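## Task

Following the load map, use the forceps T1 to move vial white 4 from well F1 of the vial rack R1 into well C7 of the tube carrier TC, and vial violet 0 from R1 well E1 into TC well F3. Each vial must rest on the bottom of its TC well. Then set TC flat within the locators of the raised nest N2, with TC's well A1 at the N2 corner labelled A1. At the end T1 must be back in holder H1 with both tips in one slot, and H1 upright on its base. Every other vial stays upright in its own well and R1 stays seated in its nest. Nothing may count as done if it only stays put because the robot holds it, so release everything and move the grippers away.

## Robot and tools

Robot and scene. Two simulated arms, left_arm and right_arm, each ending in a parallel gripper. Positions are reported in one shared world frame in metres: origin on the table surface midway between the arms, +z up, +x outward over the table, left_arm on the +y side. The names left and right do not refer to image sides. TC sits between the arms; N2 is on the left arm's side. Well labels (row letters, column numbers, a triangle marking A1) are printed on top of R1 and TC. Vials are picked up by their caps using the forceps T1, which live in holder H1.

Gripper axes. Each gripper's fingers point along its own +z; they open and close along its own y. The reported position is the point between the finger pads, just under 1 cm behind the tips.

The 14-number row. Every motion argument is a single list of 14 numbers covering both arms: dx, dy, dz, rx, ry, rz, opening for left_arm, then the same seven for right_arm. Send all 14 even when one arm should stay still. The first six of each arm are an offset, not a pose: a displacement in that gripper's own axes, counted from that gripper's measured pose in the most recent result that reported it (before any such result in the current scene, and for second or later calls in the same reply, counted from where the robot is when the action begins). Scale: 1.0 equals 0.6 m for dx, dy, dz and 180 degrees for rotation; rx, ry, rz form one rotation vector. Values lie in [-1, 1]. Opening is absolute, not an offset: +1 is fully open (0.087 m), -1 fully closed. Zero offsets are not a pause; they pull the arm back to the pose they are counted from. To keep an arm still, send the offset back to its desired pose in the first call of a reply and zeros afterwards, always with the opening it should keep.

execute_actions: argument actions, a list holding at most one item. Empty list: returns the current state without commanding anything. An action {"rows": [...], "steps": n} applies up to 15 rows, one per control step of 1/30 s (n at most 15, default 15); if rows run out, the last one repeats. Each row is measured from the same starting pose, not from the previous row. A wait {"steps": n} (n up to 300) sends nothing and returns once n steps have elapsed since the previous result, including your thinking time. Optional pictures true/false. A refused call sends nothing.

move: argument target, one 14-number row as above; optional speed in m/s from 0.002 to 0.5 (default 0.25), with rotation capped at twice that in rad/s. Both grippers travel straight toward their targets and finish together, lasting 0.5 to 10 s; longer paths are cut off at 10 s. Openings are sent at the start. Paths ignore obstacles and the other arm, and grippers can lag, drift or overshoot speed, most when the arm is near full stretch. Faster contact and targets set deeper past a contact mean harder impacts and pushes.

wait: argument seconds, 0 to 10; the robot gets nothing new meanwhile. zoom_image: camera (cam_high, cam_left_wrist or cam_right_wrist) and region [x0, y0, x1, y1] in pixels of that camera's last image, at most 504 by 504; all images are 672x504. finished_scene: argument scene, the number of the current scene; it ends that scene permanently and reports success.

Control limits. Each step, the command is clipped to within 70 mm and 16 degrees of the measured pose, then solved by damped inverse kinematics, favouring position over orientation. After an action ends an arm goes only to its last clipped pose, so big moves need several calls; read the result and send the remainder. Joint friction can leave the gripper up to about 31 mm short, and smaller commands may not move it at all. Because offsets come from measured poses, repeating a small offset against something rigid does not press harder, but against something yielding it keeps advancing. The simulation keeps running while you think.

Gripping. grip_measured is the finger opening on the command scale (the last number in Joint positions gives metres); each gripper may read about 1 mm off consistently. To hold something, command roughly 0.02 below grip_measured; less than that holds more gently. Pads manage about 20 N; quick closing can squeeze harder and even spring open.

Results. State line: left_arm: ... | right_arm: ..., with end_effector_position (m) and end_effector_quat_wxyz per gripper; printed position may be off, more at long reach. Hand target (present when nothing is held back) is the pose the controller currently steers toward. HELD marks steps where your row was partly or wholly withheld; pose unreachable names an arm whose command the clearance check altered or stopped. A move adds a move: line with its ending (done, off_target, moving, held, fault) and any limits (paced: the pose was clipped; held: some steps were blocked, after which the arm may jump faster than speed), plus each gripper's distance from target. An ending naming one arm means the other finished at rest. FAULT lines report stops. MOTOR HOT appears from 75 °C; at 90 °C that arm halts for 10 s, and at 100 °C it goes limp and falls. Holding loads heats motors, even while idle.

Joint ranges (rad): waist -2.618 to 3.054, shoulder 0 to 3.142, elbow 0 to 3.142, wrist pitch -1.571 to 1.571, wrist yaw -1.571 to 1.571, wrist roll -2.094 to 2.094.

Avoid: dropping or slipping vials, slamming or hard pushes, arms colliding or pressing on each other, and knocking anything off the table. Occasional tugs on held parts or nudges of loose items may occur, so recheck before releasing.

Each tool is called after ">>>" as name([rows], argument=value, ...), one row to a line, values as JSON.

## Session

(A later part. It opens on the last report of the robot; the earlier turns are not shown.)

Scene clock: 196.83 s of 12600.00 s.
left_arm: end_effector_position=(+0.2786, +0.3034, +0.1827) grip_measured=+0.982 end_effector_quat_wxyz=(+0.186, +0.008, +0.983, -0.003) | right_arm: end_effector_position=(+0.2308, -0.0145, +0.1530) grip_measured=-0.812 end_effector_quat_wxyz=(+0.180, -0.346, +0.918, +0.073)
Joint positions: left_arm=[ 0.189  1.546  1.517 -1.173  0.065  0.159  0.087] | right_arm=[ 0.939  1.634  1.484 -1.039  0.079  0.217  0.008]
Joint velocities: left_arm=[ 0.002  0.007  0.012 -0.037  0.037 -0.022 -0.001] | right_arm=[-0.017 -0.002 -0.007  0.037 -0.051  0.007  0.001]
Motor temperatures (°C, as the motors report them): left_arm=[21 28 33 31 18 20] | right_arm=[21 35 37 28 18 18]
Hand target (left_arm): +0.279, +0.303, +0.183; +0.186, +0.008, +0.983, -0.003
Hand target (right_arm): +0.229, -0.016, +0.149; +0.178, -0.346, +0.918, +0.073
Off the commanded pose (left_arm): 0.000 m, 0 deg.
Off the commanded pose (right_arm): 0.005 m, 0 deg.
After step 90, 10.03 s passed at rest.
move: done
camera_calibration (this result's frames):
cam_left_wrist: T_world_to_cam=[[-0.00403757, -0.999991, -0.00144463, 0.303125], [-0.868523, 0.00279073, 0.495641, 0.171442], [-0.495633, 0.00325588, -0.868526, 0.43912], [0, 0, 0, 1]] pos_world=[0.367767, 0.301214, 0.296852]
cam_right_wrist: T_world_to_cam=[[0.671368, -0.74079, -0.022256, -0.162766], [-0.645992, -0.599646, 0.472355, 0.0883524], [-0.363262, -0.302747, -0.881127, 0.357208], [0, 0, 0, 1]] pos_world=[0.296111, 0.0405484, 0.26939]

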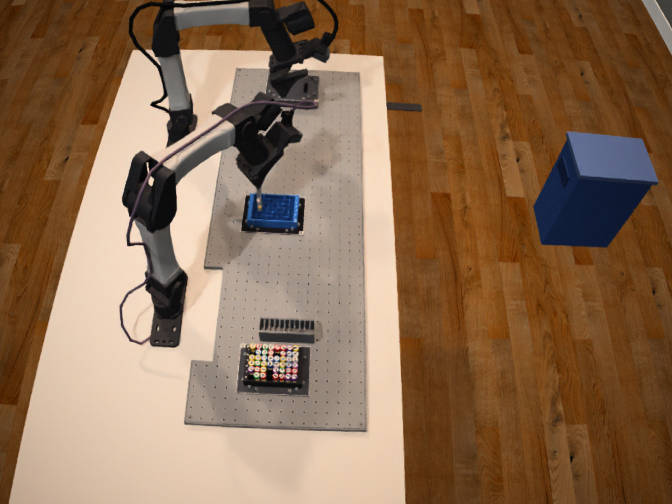

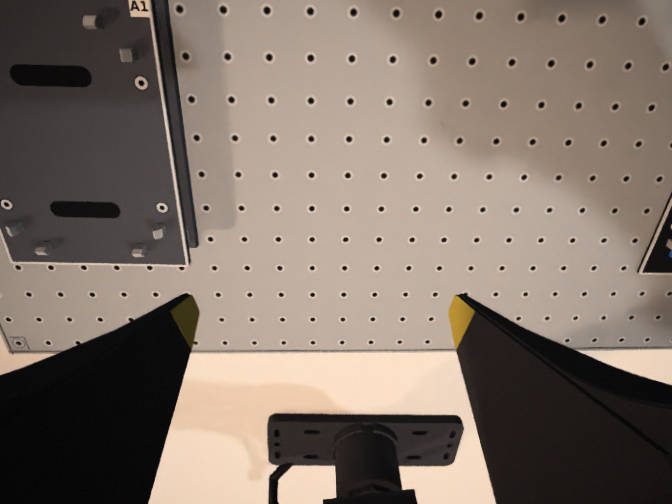

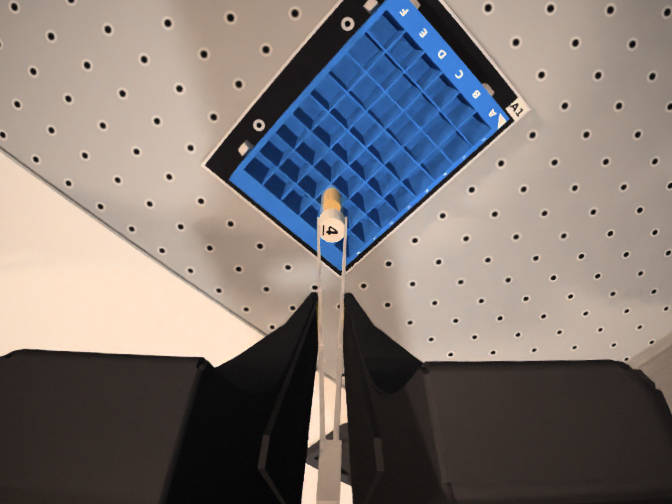

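In.

>>> move(target=[0,0,0,0,0,0,1,0.018,0,0.035,0,0.002,0,-0.83], speed=0.015)

>>> move(target=[0,0,0,0,0,0,1,0,0,0,0,0,0,-0.755])

>>> move(target=[0,0,0,0,0,0,1,-0.027,0,-0.066,0,0.004,0,-0.755], speed=0.04)

Scene clock: 207.03 s of 12600.00 s.
left_arm: end_effector_position=(+0.2786, +0.3034, +0.1827) grip_measured=+0.982 end_effector_quat_wxyz=(+0.186, +0.008, +0.983, -0.003) | right_arm: end_effector_position=(+0.2312, -0.0140, +0.1342) grip_measured=-0.812 end_effector_quat_wxyz=(+0.179, -0.346, +0.918, +0.072)
Joint positions: left_arm=[ 0.189  1.546  1.517 -1.173  0.065  0.159  0.087] | right_arm=[ 0.939  1.634  1.41  -0.966  0.079  0.217  0.008]
Joint velocities: left_arm=[-0.012 -0.007 -0.002 -0.007  0.051 -0.051 -0.001] | right_arm=[ 0.002  0.012  0.007 -0.081  0.022 -0.051 -0.   ]
Motor temperatures (°C, as the motors report them): left_arm=[21 28 33 31 18 20] | right_arm=[21 36 36 28 18 18]
Hand target (left_arm): +0.279, +0.303, +0.183; +0.186, +0.008, +0.983, -0.003
Hand target (right_arm): +0.229, -0.016, +0.130; +0.177, -0.346, +0.919, +0.072
Off the commanded pose (left_arm): 0.000 m, 0 deg.
Off the commanded pose (right_arm): 0.005 m, 0 deg.
After step 90, 5.40 s passed at rest.
move: done
camera_calibration (this result's frames):
cam_left_wrist: T_world_to_cam=[[-0.00403757, -0.999991, -0.00144463, 0.303125], [-0.868523, 0.00279073, 0.495641, 0.171442], [-0.495633, 0.00325588, -0.868526, 0.43912], [0, 0, 0, 1]] pos_world=[0.367767, 0.301214, 0.296852]
cam_right_wrist: T_world_to_cam=[[0.671349, -0.740817, -0.0219281, -0.16309], [-0.645574, -0.599057, 0.473671, 0.097516], [-0.36404, -0.303842, -0.880429, 0.340986], [0, 0, 0, 1]] pos_world=[0.296577, 0.0412037, 0.250447]

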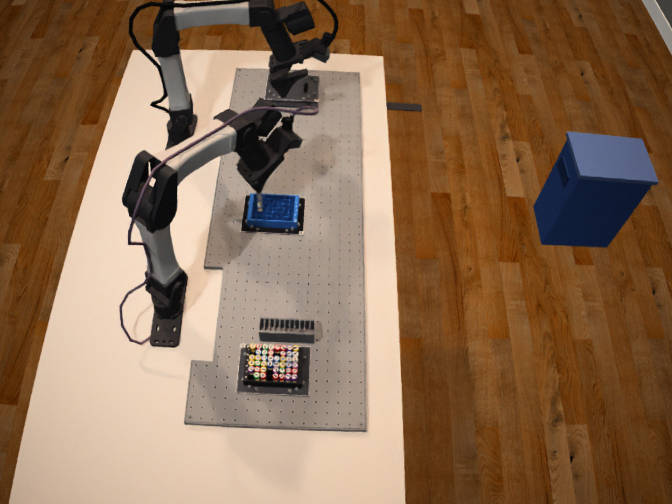

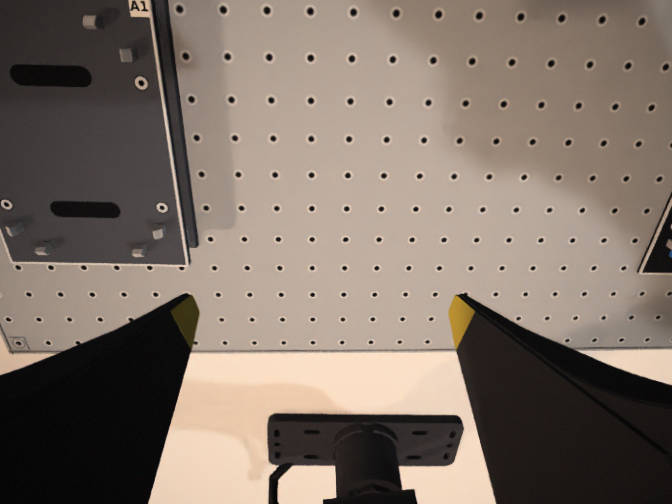

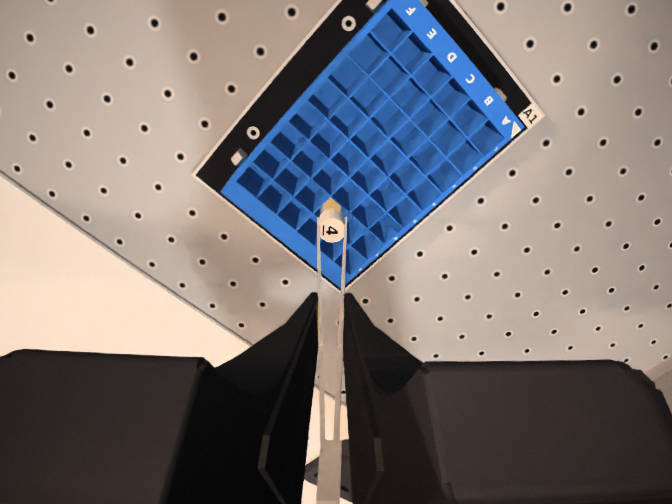

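Scene clock: 207.53 s of 12600.00 s.
left_arm: end_effector_position=(+0.2786, +0.3034, +0.1827) grip_measured=+0.982 end_effector_quat_wxyz=(+0.186, +0.008, +0.983, -0.003) | right_arm: end_effector_position=(+0.2312, -0.0140, +0.1342) grip_measured=-0.755 end_effector_quat_wxyz=(+0.179, -0.346, +0.918, +0.072)
Joint positions: left_arm=[ 0.189  1.546  1.517 -1.173  0.065  0.159  0.087] | right_arm=[ 0.939  1.634  1.41  -0.966  0.079  0.217  0.011]
Joint velocities: left_arm=[-0.002 -0.002  0.007  0.037 -0.007 -0.037 -0.   ] | right_arm=[ 0.017 -0.002 -0.007  0.066 -0.007  0.007  0.001]
Motor temperatures (°C, as the motors report them): left_arm=[21 28 33 31 18 20] | right_arm=[21 36 36 28 18 18]
Hand target (left_arm): +0.279, +0.303, +0.183; +0.186, +0.008, +0.983, -0.003
Hand target (right_arm): +0.231, -0.014, +0.134; +0.179, -0.346, +0.918, +0.072
Off the commanded pose (left_arm): 0.000 m, 0 deg.
Off the commanded pose (right_arm): 0.000 m, 0 deg.
move: done
camera_calibration (this result's frames):
cam_left_wrist: T_world_to_cam=[[-0.00403757, -0.999991, -0.00144463, 0.303125], [-0.868523, 0.00279073, 0.495641, 0.171442], [-0.495633, 0.00325588, -0.868526, 0.43912], [0, 0, 0, 1]] pos_world=[0.367767, 0.301214, 0.296852]
cam_right_wrist: T_world_to_cam=[[0.671349, -0.740817, -0.0219281, -0.16309], [-0.645574, -0.599057, 0.473671, 0.097516], [-0.36404, -0.303842, -0.880429, 0.340986], [0, 0, 0, 1]] pos_world=[0.296577, 0.0412037, 0.250447]

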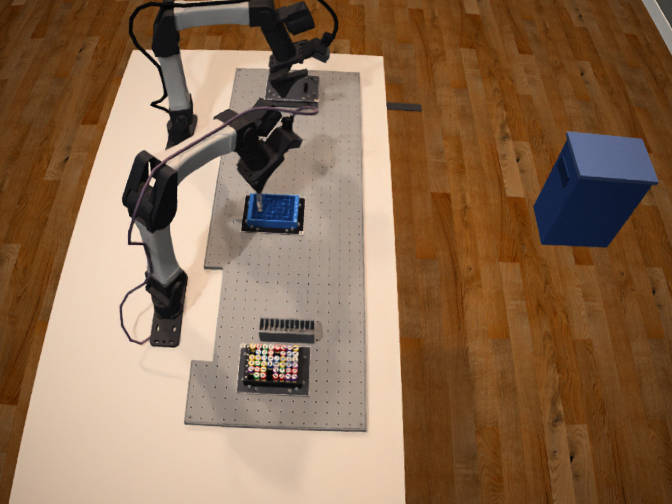

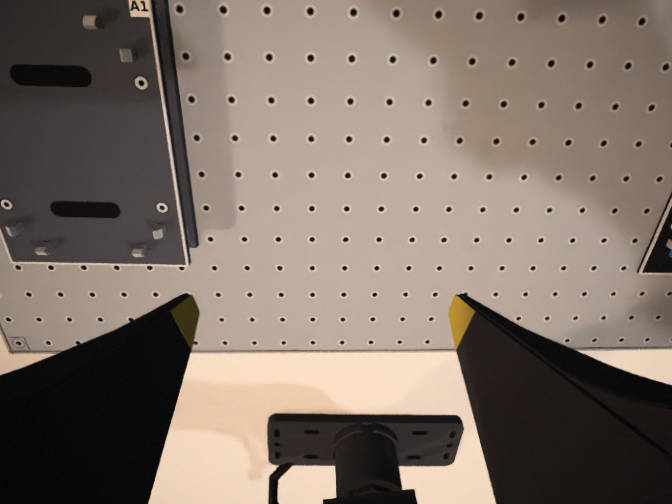

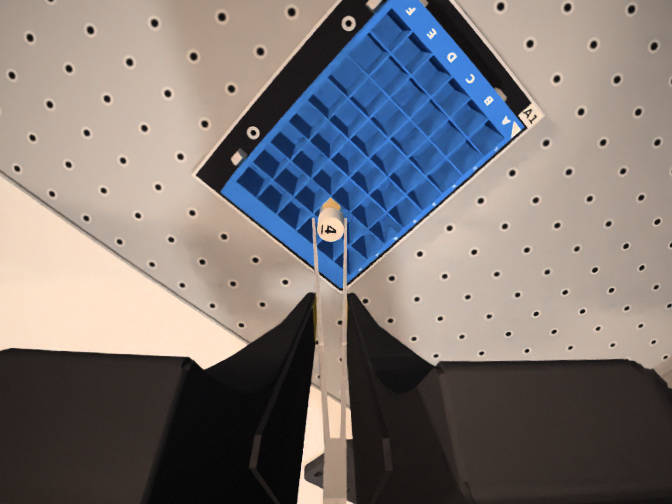

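Scene clock: 209.07 s of 12600.00 s.
left_arm: end_effector_position=(+0.2786, +0.3034, +0.1827) grip_measured=+0.982 end_effector_quat_wxyz=(+0.186, +0.008, +0.983, -0.003) | right_arm: end_effector_position=(+0.2311, -0.0140, +0.1768) grip_measured=-0.755 end_effector_quat_wxyz=(+0.180, -0.346, +0.918, +0.073)
Joint positions: left_arm=[ 0.189  1.546  1.517 -1.173  0.065  0.159  0.087] | right_arm=[ 0.939  1.648  1.595 -1.135  0.079  0.217  0.011]
Joint velocities: left_arm=[ 0.002 -0.017  0.007 -0.022 -0.051 -0.007 -0.001] | right_arm=[ 0.002 -0.002 -0.007  0.037  0.007 -0.007  0.001]
Motor temperatures (°C, as the motors report them): left_arm=[21 28 33 31 18 20] | right_arm=[21 36 37 28 18 18]
Hand target (left_arm): +0.279, +0.303, +0.183; +0.186, +0.008, +0.983, -0.003
Hand target (right_arm): +0.231, -0.013, +0.177; +0.174, -0.346, +0.919, +0.070
Off the commanded pose (left_arm): 0.000 m, 0 deg.
Off the commanded pose (right_arm): 0.000 m, 1 deg.
move: done
camera_calibration (this result's frames):
cam_left_wrist: T_world_to_cam=[[-0.00403757, -0.999991, -0.00144463, 0.303125], [-0.868523, 0.00279073, 0.495641, 0.171442], [-0.495633, 0.00325588, -0.868526, 0.43912], [0, 0, 0, 1]] pos_world=[0.367767, 0.301214, 0.296852]
cam_right_wrist: T_world_to_cam=[[0.671368, -0.74079, -0.022256, -0.162118], [-0.645992, -0.599646, 0.472355, 0.0775711], [-0.363262, -0.302747, -0.881127, 0.378451], [0, 0, 0, 1]] pos_world=[0.296428, 0.0409948, 0.293215]

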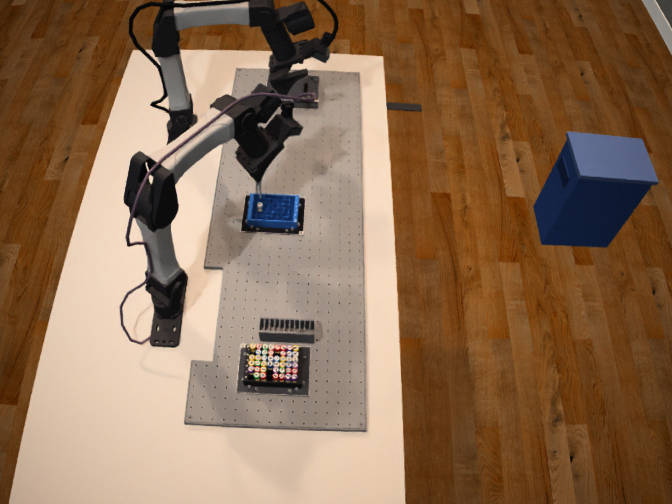

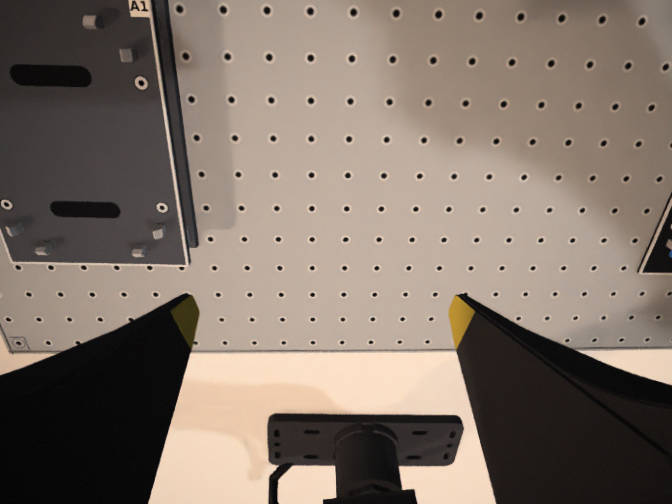

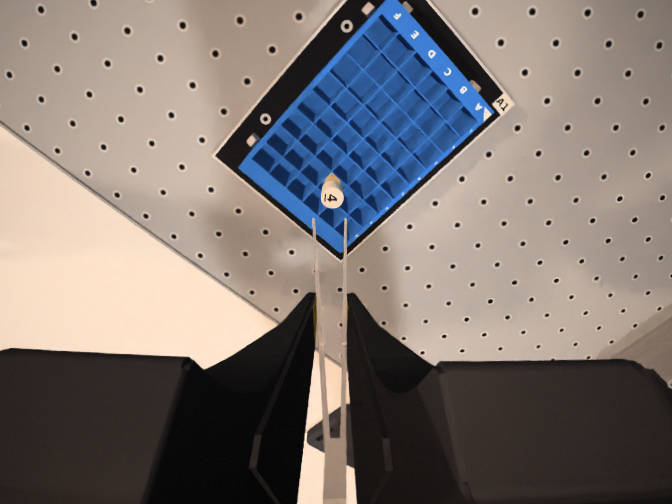

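>>> move(target=[0,0,0,0,0,0,1,0.44,-0.58,-0.181,0.188,0,0.457,-0.755], speed=0.2)

>>> zoom_image(camera="cam_right_wrist", region=[250,130,420,300])

Scene clock: 225.97 s of 12600.00 s.
left_arm: end_effector_position=(+0.2786, +0.3034, +0.1827) grip_measured=+0.982 end_effector_quat_wxyz=(+0.186, +0.008, +0.983, -0.003) | right_arm: end_effector_position=(+0.2490, -0.4603, +0.1790) grip_measured=-0.755 end_effector_quat_wxyz=(+0.177, +0.388, +0.901, -0.081)
Joint positions: left_arm=[ 0.189  1.546  1.517 -1.173  0.065  0.159  0.087] | right_arm=[-0.642  1.401  1.369 -1.153  0.08   0.171  0.011]
Joint velocities: left_arm=[-0.007  0.017 -0.012 -0.022 -0.11  -0.066  0.001] | right_arm=[-0.002  0.007  0.007  0.022  0.022  0.051 -0.   ]
Motor temperatures (°C, as the motors report them): left_arm=[21 28 33 30 18 20] | right_arm=[21 35 38 28 18 18]
Hand target (left_arm): +0.279, +0.303, +0.183; +0.186, +0.008, +0.983, -0.003
Hand target (right_arm): +0.254, -0.466, +0.183; +0.187, +0.395, +0.896, -0.081
Off the commanded pose (left_arm): 0.000 m, 0 deg.
Off the commanded pose (right_arm): 0.007 m, 1 deg.
After step 90, 9.67 s passed at rest.
move: done
camera_calibration (this result's frames):
cam_left_wrist: T_world_to_cam=[[-0.00403757, -0.999991, -0.00144463, 0.303125], [-0.868523, 0.00279073, 0.495641, 0.171442], [-0.495633, 0.00325588, -0.868526, 0.43912], [0, 0, 0, 1]] pos_world=[0.367767, 0.301214, 0.296852]
cam_right_wrist: T_world_to_cam=[[-0.718677, -0.695332, -0.00405352, -0.140867], [-0.614931, 0.632834, 0.470511, 0.380348], [-0.324596, 0.340638, -0.882385, 0.538443], [0, 0, 0, 1]] pos_world=[0.307427, -0.522061, 0.295584]

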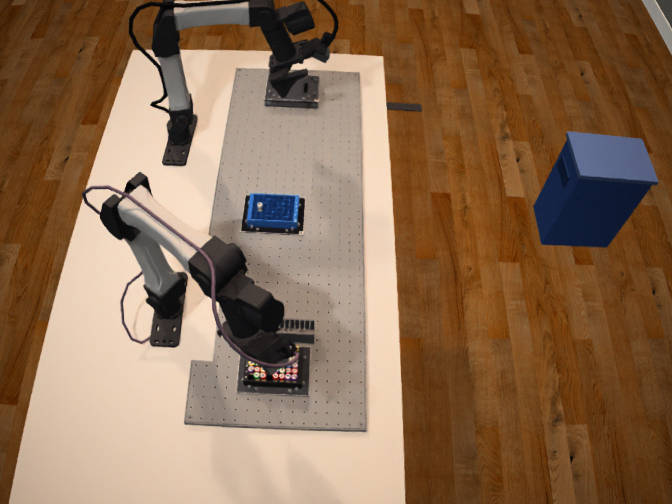

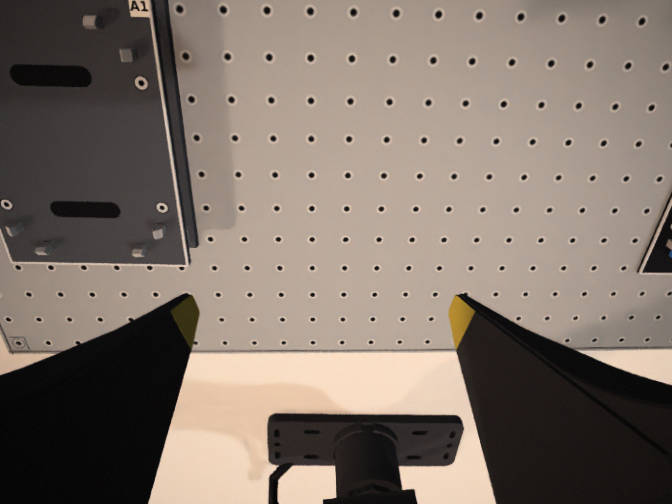

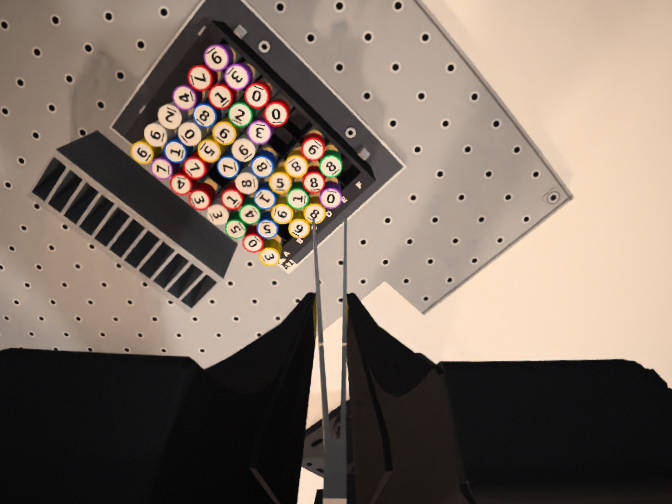

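Region (250, 130, 420, 300) of cam_right_wrist's 672x504 image, scaled by 2.965, with more detail than that image has.

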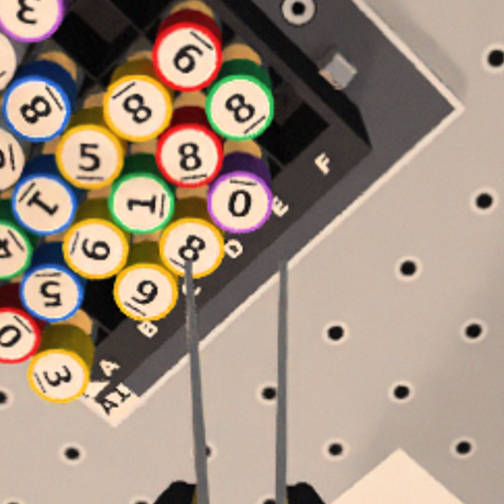

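>>> move(target=[0,0,0,0,0,0,1,0.022,0,0.043,0,0,0,-0.755], speed=0.025)

>>> zoom_image(camera="cam_right_wrist", region=[250,130,420,300])

Scene clock: 234.63 s of 12600.00 s.
left_arm: end_effector_position=(+0.2786, +0.3034, +0.1827) grip_measured=+0.982 end_effector_quat_wxyz=(+0.186, +0.008, +0.983, -0.003) | right_arm: end_effector_position=(+0.2481, -0.4596, +0.1530) grip_measured=-0.755 end_effector_quat_wxyz=(+0.174, +0.389, +0.901, -0.081)
Joint positions: left_arm=[ 0.189  1.546  1.517 -1.173  0.065  0.159  0.087] | right_arm=[-0.642  1.388  1.255 -1.059  0.08   0.171  0.011]
Joint velocities: left_arm=[-0.002  0.007  0.012  0.095  0.066 -0.007 -0.   ] | right_arm=[-0.017 -0.007  0.002  0.081 -0.022  0.051 -0.001]
Motor temperatures (°C, as the motors report them): left_arm=[21 28 33 30 18 20] | right_arm=[21 34 38 28 18 18]
Hand target (left_arm): +0.279, +0.303, +0.183; +0.186, +0.008, +0.983, -0.003
Hand target (right_arm): +0.247, -0.459, +0.150; +0.177, +0.388, +0.901, -0.081
Off the commanded pose (left_arm): 0.000 m, 0 deg.
Off the commanded pose (right_arm): 0.003 m, 0 deg.
After step 90, 4.23 s passed at rest.
move: done
camera_calibration (this result's frames):
cam_left_wrist: T_world_to_cam=[[-0.00403757, -0.999991, -0.00144463, 0.303125], [-0.868523, 0.00279073, 0.495641, 0.171442], [-0.495633, 0.00325588, -0.868526, 0.43912], [0, 0, 0, 1]] pos_world=[0.367767, 0.301214, 0.296852]
cam_right_wrist: T_world_to_cam=[[-0.718941, -0.695064, -0.0030723, -0.14111], [-0.612275, 0.631202, 0.476134, 0.389328], [-0.329005, 0.344193, -0.879367, 0.51729], [0, 0, 0, 1]] pos_world=[0.307117, -0.521873, 0.269082]

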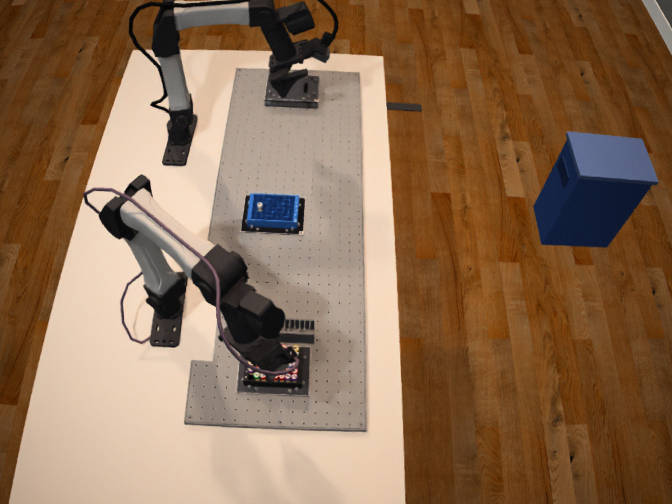

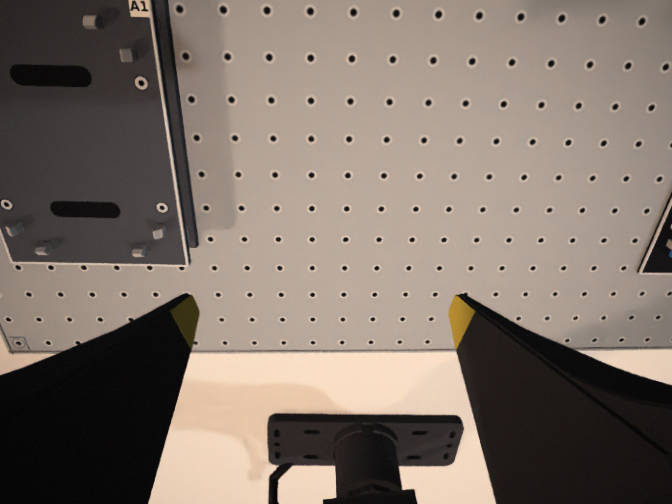

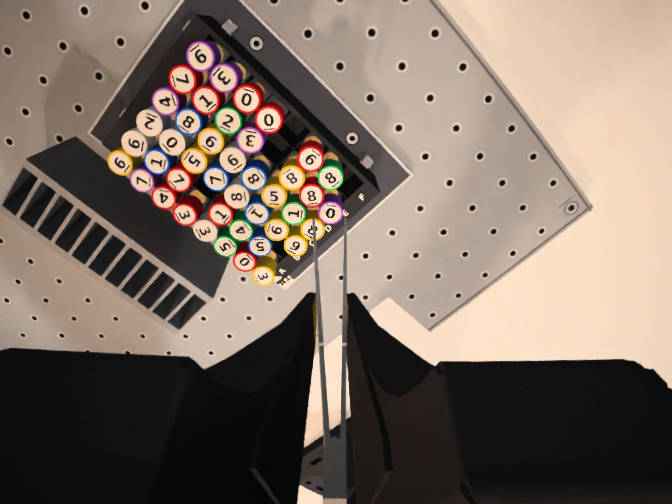

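Region (250, 130, 420, 300) of cam_right_wrist's 672x504 image, scaled by 2.965, with more detail than that image has.

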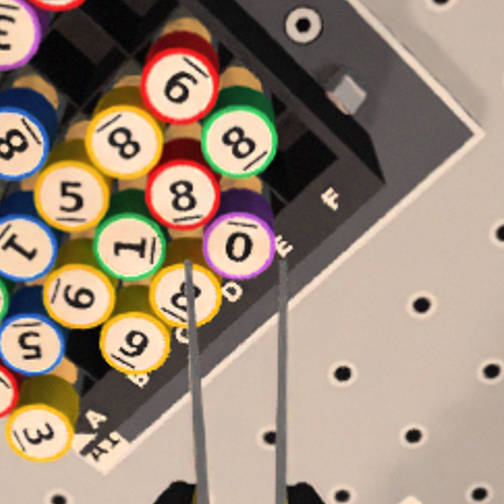

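Needs ~1 mm forward.

>>> move(target=[0,0,0,0,0,0,1,0.016,0,0.038,0,0.001,0,-0.755], speed=0.015)

>>> zoom_image(camera="cam_right_wrist", region=[250,130,420,300])

Scene clock: 245.50 s of 12600.00 s.
left_arm: end_effector_position=(+0.2786, +0.3034, +0.1827) grip_measured=+0.982 end_effector_quat_wxyz=(+0.186, +0.008, +0.983, -0.003) | right_arm: end_effector_position=(+0.2490, -0.4603, +0.1333) grip_measured=-0.755 end_effector_quat_wxyz=(+0.174, +0.389, +0.901, -0.081)
Joint positions: left_arm=[ 0.189  1.546  1.517 -1.173  0.065  0.159  0.087] | right_arm=[-0.642  1.388  1.177 -0.982  0.08   0.171  0.011]
Joint velocities: left_arm=[ 0.007  0.007  0.002  0.007  0.022  0.051 -0.   ] | right_arm=[ 0.002 -0.022 -0.007  0.022 -0.022  0.022 -0.001]
Motor temperatures (°C, as the motors report them): left_arm=[21 28 33 30 18 20] | right_arm=[21 34 37 28 18 18]
Hand target (left_arm): +0.279, +0.303, +0.183; +0.186, +0.008, +0.983, -0.003
Hand target (right_arm): +0.247, -0.459, +0.128; +0.172, +0.389, +0.902, -0.080
Off the commanded pose (left_arm): 0.000 m, 0 deg.
Off the commanded pose (right_arm): 0.005 m, 0 deg.
After step 90, 5.97 s passed at rest.
move: done
camera_calibration (this result's frames):
cam_left_wrist: T_world_to_cam=[[-0.00403757, -0.999991, -0.00144463, 0.303125], [-0.868523, 0.00279073, 0.495641, 0.171442], [-0.495633, 0.00325588, -0.868526, 0.43912], [0, 0, 0, 1]] pos_world=[0.367767, 0.301214, 0.296852]
cam_right_wrist: T_world_to_cam=[[-0.718943, -0.695063, -0.00293969, -0.140987], [-0.61198, 0.630989, 0.476795, 0.399453], [-0.329547, 0.344587, -0.87901, 0.500761], [0, 0, 0, 1]] pos_world=[0.30812, -0.522601, 0.249302]

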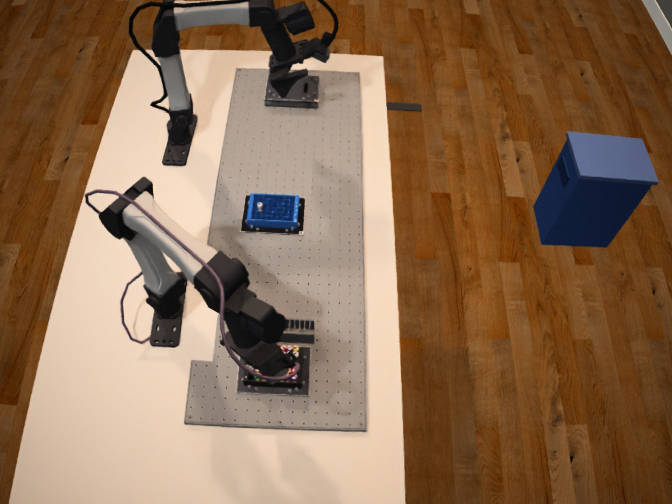

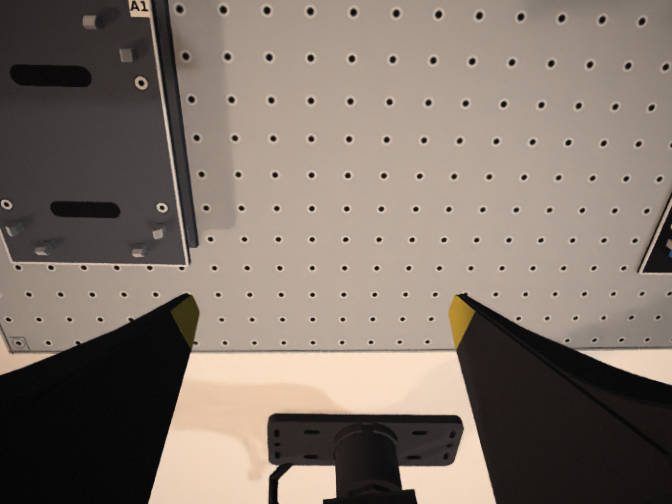

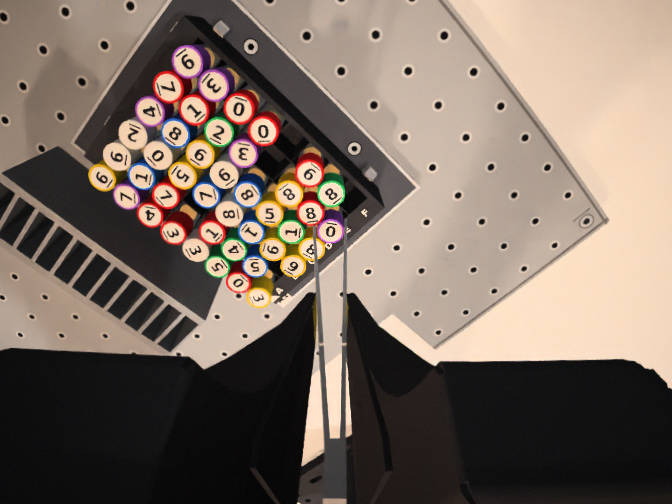

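Region (250, 130, 420, 300) of cam_right_wrist's 672x504 image, scaled by 2.965, with more detail than that image has.

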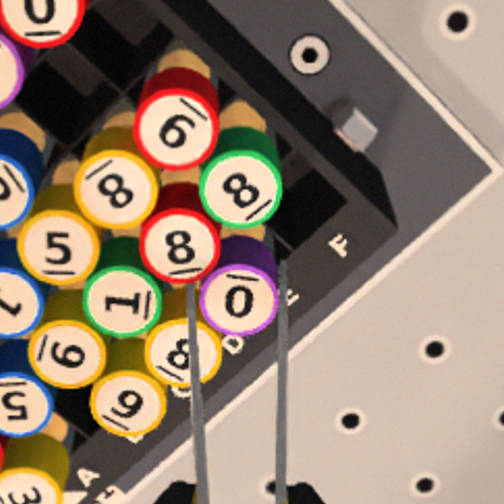

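>>> execute_actions([
  {"rows":[[0,0,0,0,0,0,1,0.002,0,0,0,0.002,0,-0.83]],"steps":15},
], pictures=false)

>>> move(target=[0,0,0,0,0,0,1,-0.043,0,-0.108,0,0.004,0,-0.83], speed=0.035)

>>> move(target=[0,0,0,0,0,0,1,0.504,0.613,-0.205,-0.19,0,-0.463,-0.83], speed=0.16)

>>> zoom_image(camera="cam_right_wrist", region=[250,90,420,260])

Scene clock: 257.47 s of 12600.00 s.
left_arm: end_effector_position=(+0.2786, +0.3034, +0.1827) grip_measured=+0.982 end_effector_quat_wxyz=(+0.186, +0.008, +0.983, -0.003) | right_arm: end_effector_position=(+0.2495, -0.4607, +0.1335) grip_measured=-0.814 end_effector_quat_wxyz=(+0.175, +0.389, +0.901, -0.081)
Joint positions: left_arm=[ 0.189  1.546  1.517 -1.173  0.065  0.159  0.087] | right_arm=[-0.642  1.388  1.177 -0.979  0.08   0.171  0.008]
Joint velocities: left_arm=[ 0.007 -0.002  0.012 -0.022 -0.081  0.037  0.001] | right_arm=[-0.017  0.007 -0.002  0.022 -0.051 -0.11   0.   ]
Motor temperatures (°C, as the motors report them): left_arm=[21 28 33 30 18 20] | right_arm=[21 34 37 28 18 18]
Hand target (left_arm): +0.279, +0.303, +0.183; +0.186, +0.008, +0.983, -0.003
Hand target (right_arm): +0.248, -0.459, +0.133; +0.171, +0.389, +0.902, -0.079
Off the commanded pose (left_arm): 0.000 m, 0 deg.
Off the commanded pose (right_arm): 0.002 m, 1 deg.
Steps of this call (steps 1 to 90: nothing new was sent; then 8.47 s passed at rest; steps 91 to 105: all 15 steps of this action). Readings (end_effector_position):
91: left_arm (+0.2786, +0.3034, +0.1827) | right_arm (+0.2495, -0.4607, +0.1335)
92: left_arm (+0.2786, +0.3034, +0.1827) | right_arm (+0.2495, -0.4607, +0.1335)
94: left_arm (+0.2786, +0.3034, +0.1827) | right_arm (+0.2495, -0.4607, +0.1335)
98: left_arm (+0.2786, +0.3034, +0.1827) | right_arm (+0.2495, -0.4607, +0.1335)
105: the state above

Scene clock: 260.13 s of 12600.00 s.
left_arm: end_effector_position=(+0.2786, +0.3034, +0.1827) grip_measured=+0.982 end_effector_quat_wxyz=(+0.186, +0.008, +0.983, -0.003) | right_arm: end_effector_position=(+0.2495, -0.4607, +0.2027) grip_measured=-0.829 end_effector_quat_wxyz=(+0.177, +0.388, +0.901, -0.081)
Joint positions: left_arm=[ 0.189  1.546  1.517 -1.173  0.065  0.159  0.087] | right_arm=[-0.642  1.428  1.488 -1.248  0.08   0.171  0.007]
Joint velocities: left_arm=[ 0.002  0.007  0.002 -0.022  0.007  0.095 -0.001] | right_arm=[-0.012 -0.012 -0.007  0.007  0.066 -0.037 -0.002]
Motor temperatures (°C, as the motors report them): left_arm=[21 28 33 30 18 20] | right_arm=[21 34 37 28 18 18]
Hand target (left_arm): +0.279, +0.303, +0.183; +0.186, +0.008, +0.983, -0.003
Hand target (right_arm): +0.251, -0.460, +0.203; +0.170, +0.389, +0.902, -0.078
Off the commanded pose (left_arm): 0.000 m, 0 deg.
Off the commanded pose (right_arm): 0.001 m, 1 deg.
move: done
camera_calibration (this result's frames):
cam_left_wrist: T_world_to_cam=[[-0.00403757, -0.999991, -0.00144463, 0.303125], [-0.868523, 0.00279073, 0.495641, 0.171442], [-0.495633, 0.00325588, -0.868526, 0.43912], [0, 0, 0, 1]] pos_world=[0.367767, 0.301214, 0.296852]
cam_right_wrist: T_world_to_cam=[[-0.718927, -0.695075, -0.00393422, -0.140478], [-0.614177, 0.632583, 0.471832, 0.369212], [-0.32547, 0.341629, -0.88168, 0.560232], [0, 0, 0, 1]] pos_world=[0.308107, -0.522592, 0.319186]

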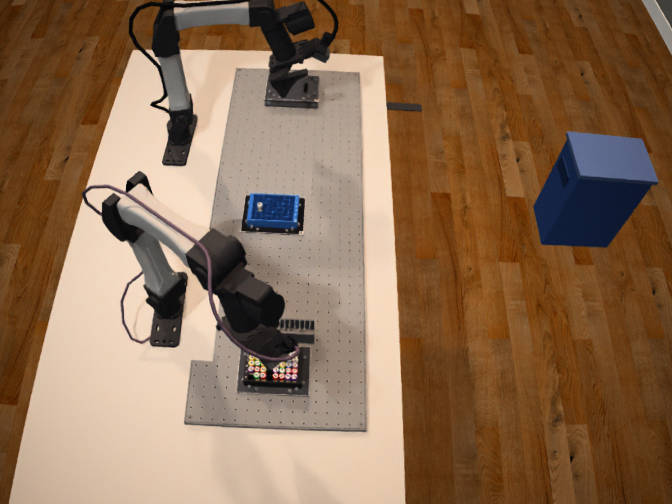

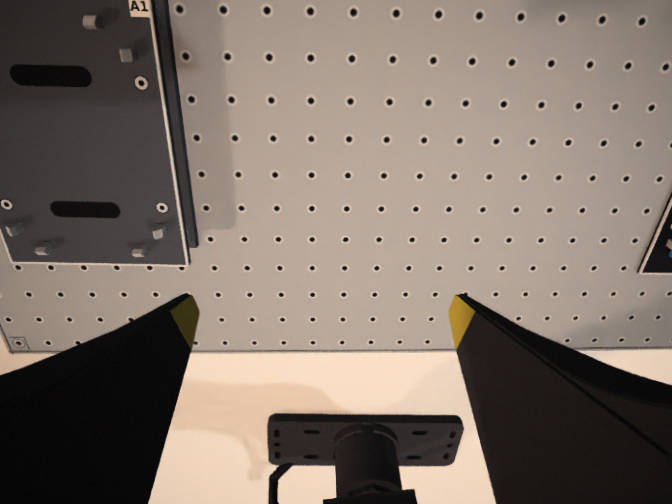

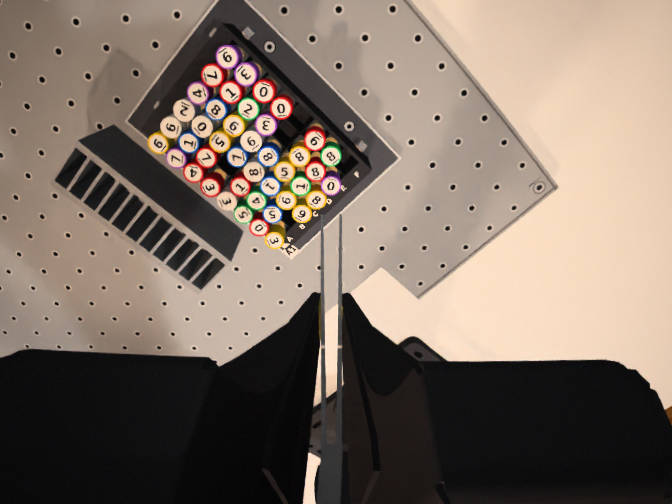

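Scene clock: 265.53 s of 12600.00 s.
left_arm: end_effector_position=(+0.2786, +0.3034, +0.1827) grip_measured=+0.982 end_effector_quat_wxyz=(+0.186, +0.008, +0.983, -0.003) | right_arm: end_effector_position=(+0.2906, +0.0287, +0.1982) grip_measured=-0.829 end_effector_quat_wxyz=(+0.179, -0.351, +0.916, +0.080)
Joint positions: left_arm=[ 0.189  1.546  1.517 -1.173  0.065  0.159  0.087] | right_arm=[ 0.872  1.959  2.069 -1.289  0.039  0.146  0.007]
Joint velocities: left_arm=[-0.017  0.002 -0.022  0.007  0.007 -0.022 -0.001] | right_arm=[ 0.042 -0.007 -0.017 -0.007 -0.051  0.051 -0.   ]
Motor temperatures (°C, as the motors report them): left_arm=[21 28 33 30 18 20] | right_arm=[21 34 37 28 18 18]
Hand target (left_arm): +0.279, +0.303, +0.183; +0.186, +0.008, +0.983, -0.003
Hand target (right_arm): +0.286, +0.032, +0.198; +0.170, -0.360, +0.914, +0.082
Off the commanded pose (left_arm): 0.000 m, 0 deg.
Off the commanded pose (right_arm): 0.003 m, 2 deg.
move: done
camera_calibration (this result's frames):
cam_left_wrist: T_world_to_cam=[[-0.00403757, -0.999991, -0.00144463, 0.303125], [-0.868523, 0.00279073, 0.495641, 0.171442], [-0.495633, 0.00325588, -0.868526, 0.43912], [0, 0, 0, 1]] pos_world=[0.367767, 0.301214, 0.296852]
cam_right_wrist: T_world_to_cam=[[0.681126, -0.731423, -0.0329929, -0.17089], [-0.635655, -0.613103, 0.469093, 0.129526], [-0.363333, -0.298539, -0.882532, 0.431948], [0, 0, 0, 1]] pos_world=[0.355673, 0.0833732, 0.31481]

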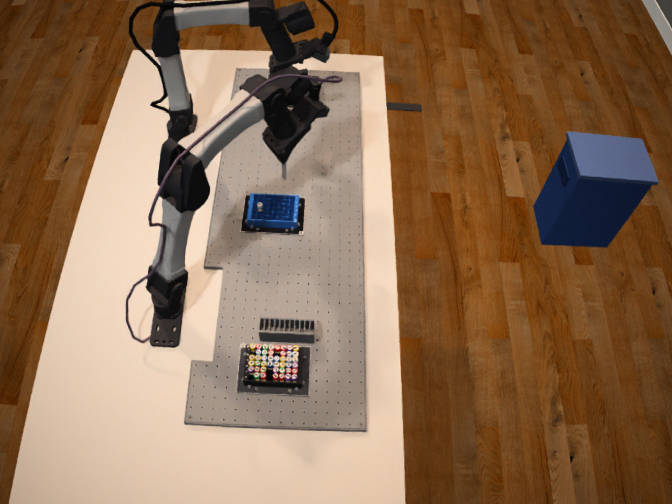

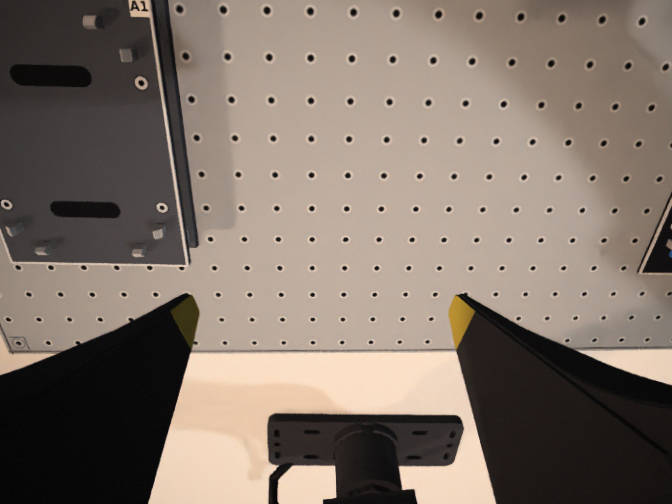

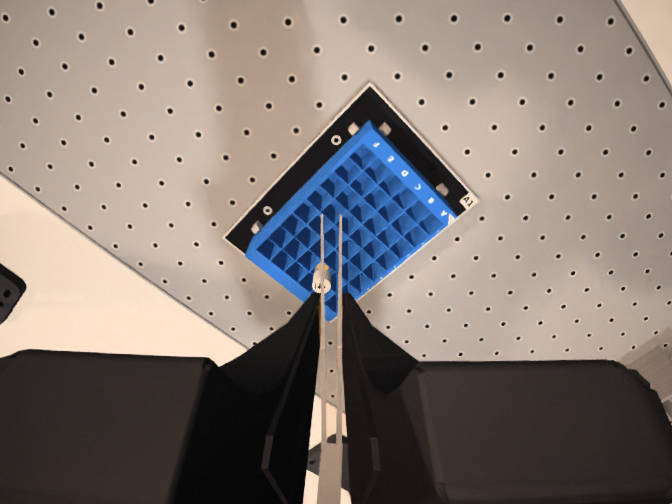

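Region (250, 90, 420, 260) of cam_right_wrist's 672x504 image, scaled by 2.965, with more detail than that image has.

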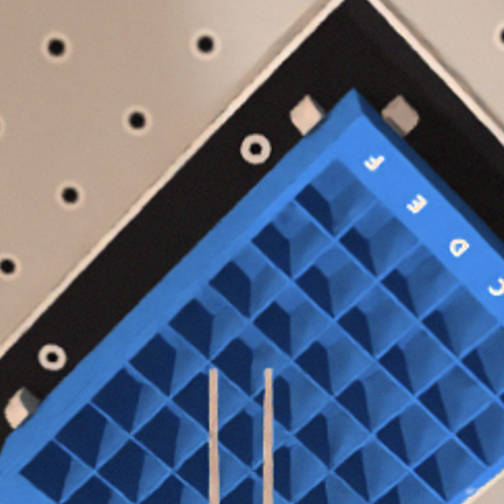

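>>> move(target=[0,0,0,0,0,0,1,0.575,-0.554,-0.185,0.19,0,0.457,-0.755], speed=0.22)

>>> zoom_image(camera="cam_right_wrist", region=[250,130,420,300])

Scene clock: 280.73 s of 12600.00 s.
left_arm: end_effector_position=(+0.2786, +0.3034, +0.1827) grip_measured=+0.982 end_effector_quat_wxyz=(+0.186, +0.008, +0.983, -0.003) | right_arm: end_effector_position=(+0.2465, -0.4578, +0.1672) grip_measured=-0.755 end_effector_quat_wxyz=(+0.173, +0.391, +0.900, -0.082)
Joint positions: left_arm=[ 0.189  1.546  1.517 -1.173  0.065  0.159  0.087] | right_arm=[-0.638  1.388  1.312 -1.118  0.084  0.179  0.011]
Joint velocities: left_arm=[-0.002 -0.007 -0.007  0.007 -0.051 -0.007 -0.   ] | right_arm=[-0.002  0.007  0.002  0.007  0.022 -0.007  0.   ]
Motor temperatures (°C, as the motors report them): left_arm=[21 28 33 30 18 20] | right_arm=[21 36 38 28 18 18]
Hand target (left_arm): +0.279, +0.303, +0.183; +0.186, +0.008, +0.983, -0.003
Hand target (right_arm): +0.253, -0.463, +0.171; +0.184, +0.390, +0.899, -0.079
Off the commanded pose (left_arm): 0.000 m, 0 deg.
Off the commanded pose (right_arm): 0.006 m, 1 deg.
After step 90, 8.30 s passed at rest.
move: done
camera_calibration (this result's frames):
cam_left_wrist: T_world_to_cam=[[-0.00403757, -0.999991, -0.00144463, 0.303125], [-0.868523, 0.00279073, 0.495641, 0.171442], [-0.495633, 0.00325588, -0.868526, 0.43912], [0, 0, 0, 1]] pos_world=[0.367767, 0.301214, 0.296852]
cam_right_wrist: T_world_to_cam=[[-0.722371, -0.691504, -0.00134476, -0.138738], [-0.608099, 0.634315, 0.477348, 0.380694], [-0.329235, 0.34564, -0.878714, 0.529184], [0, 0, 0, 1]] pos_world=[0.305505, -0.520325, 0.283091]

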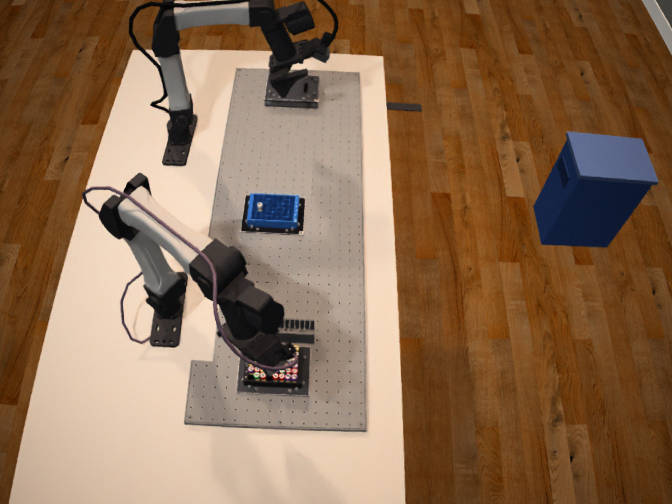

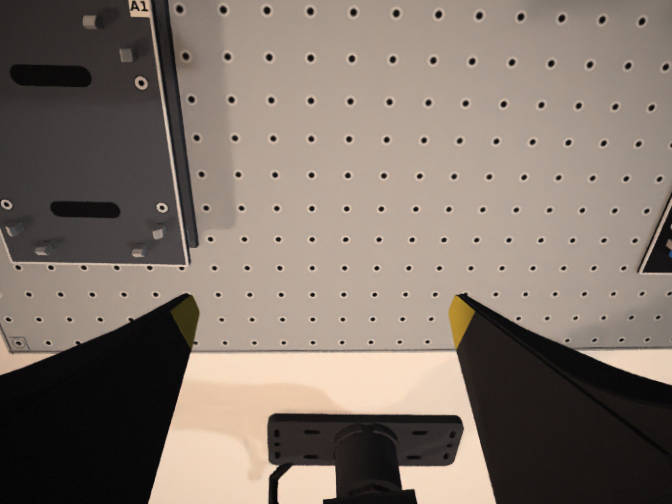

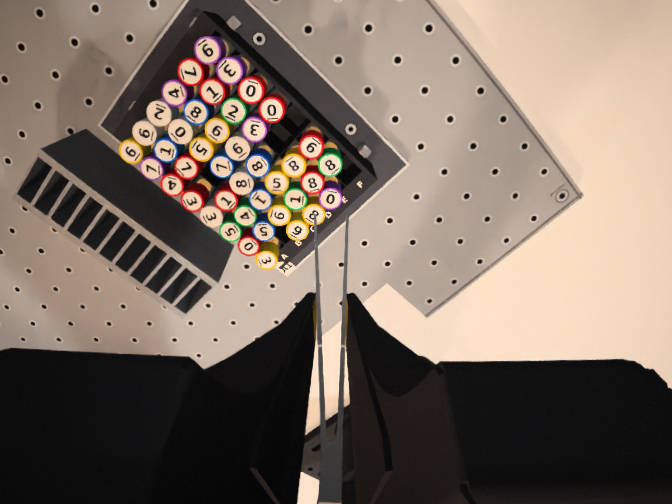

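Region (250, 130, 420, 300) of cam_right_wrist's 672x504 image, scaled by 2.965, with more detail than that image has.

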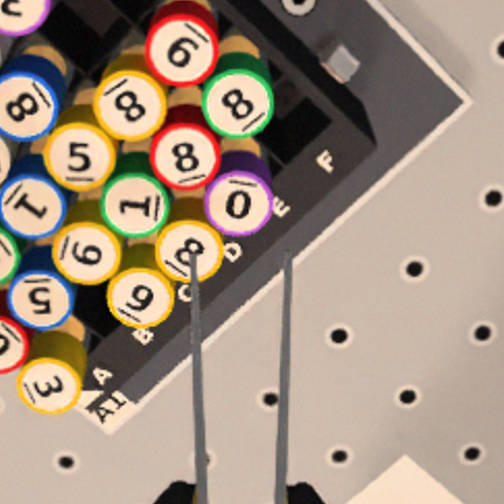

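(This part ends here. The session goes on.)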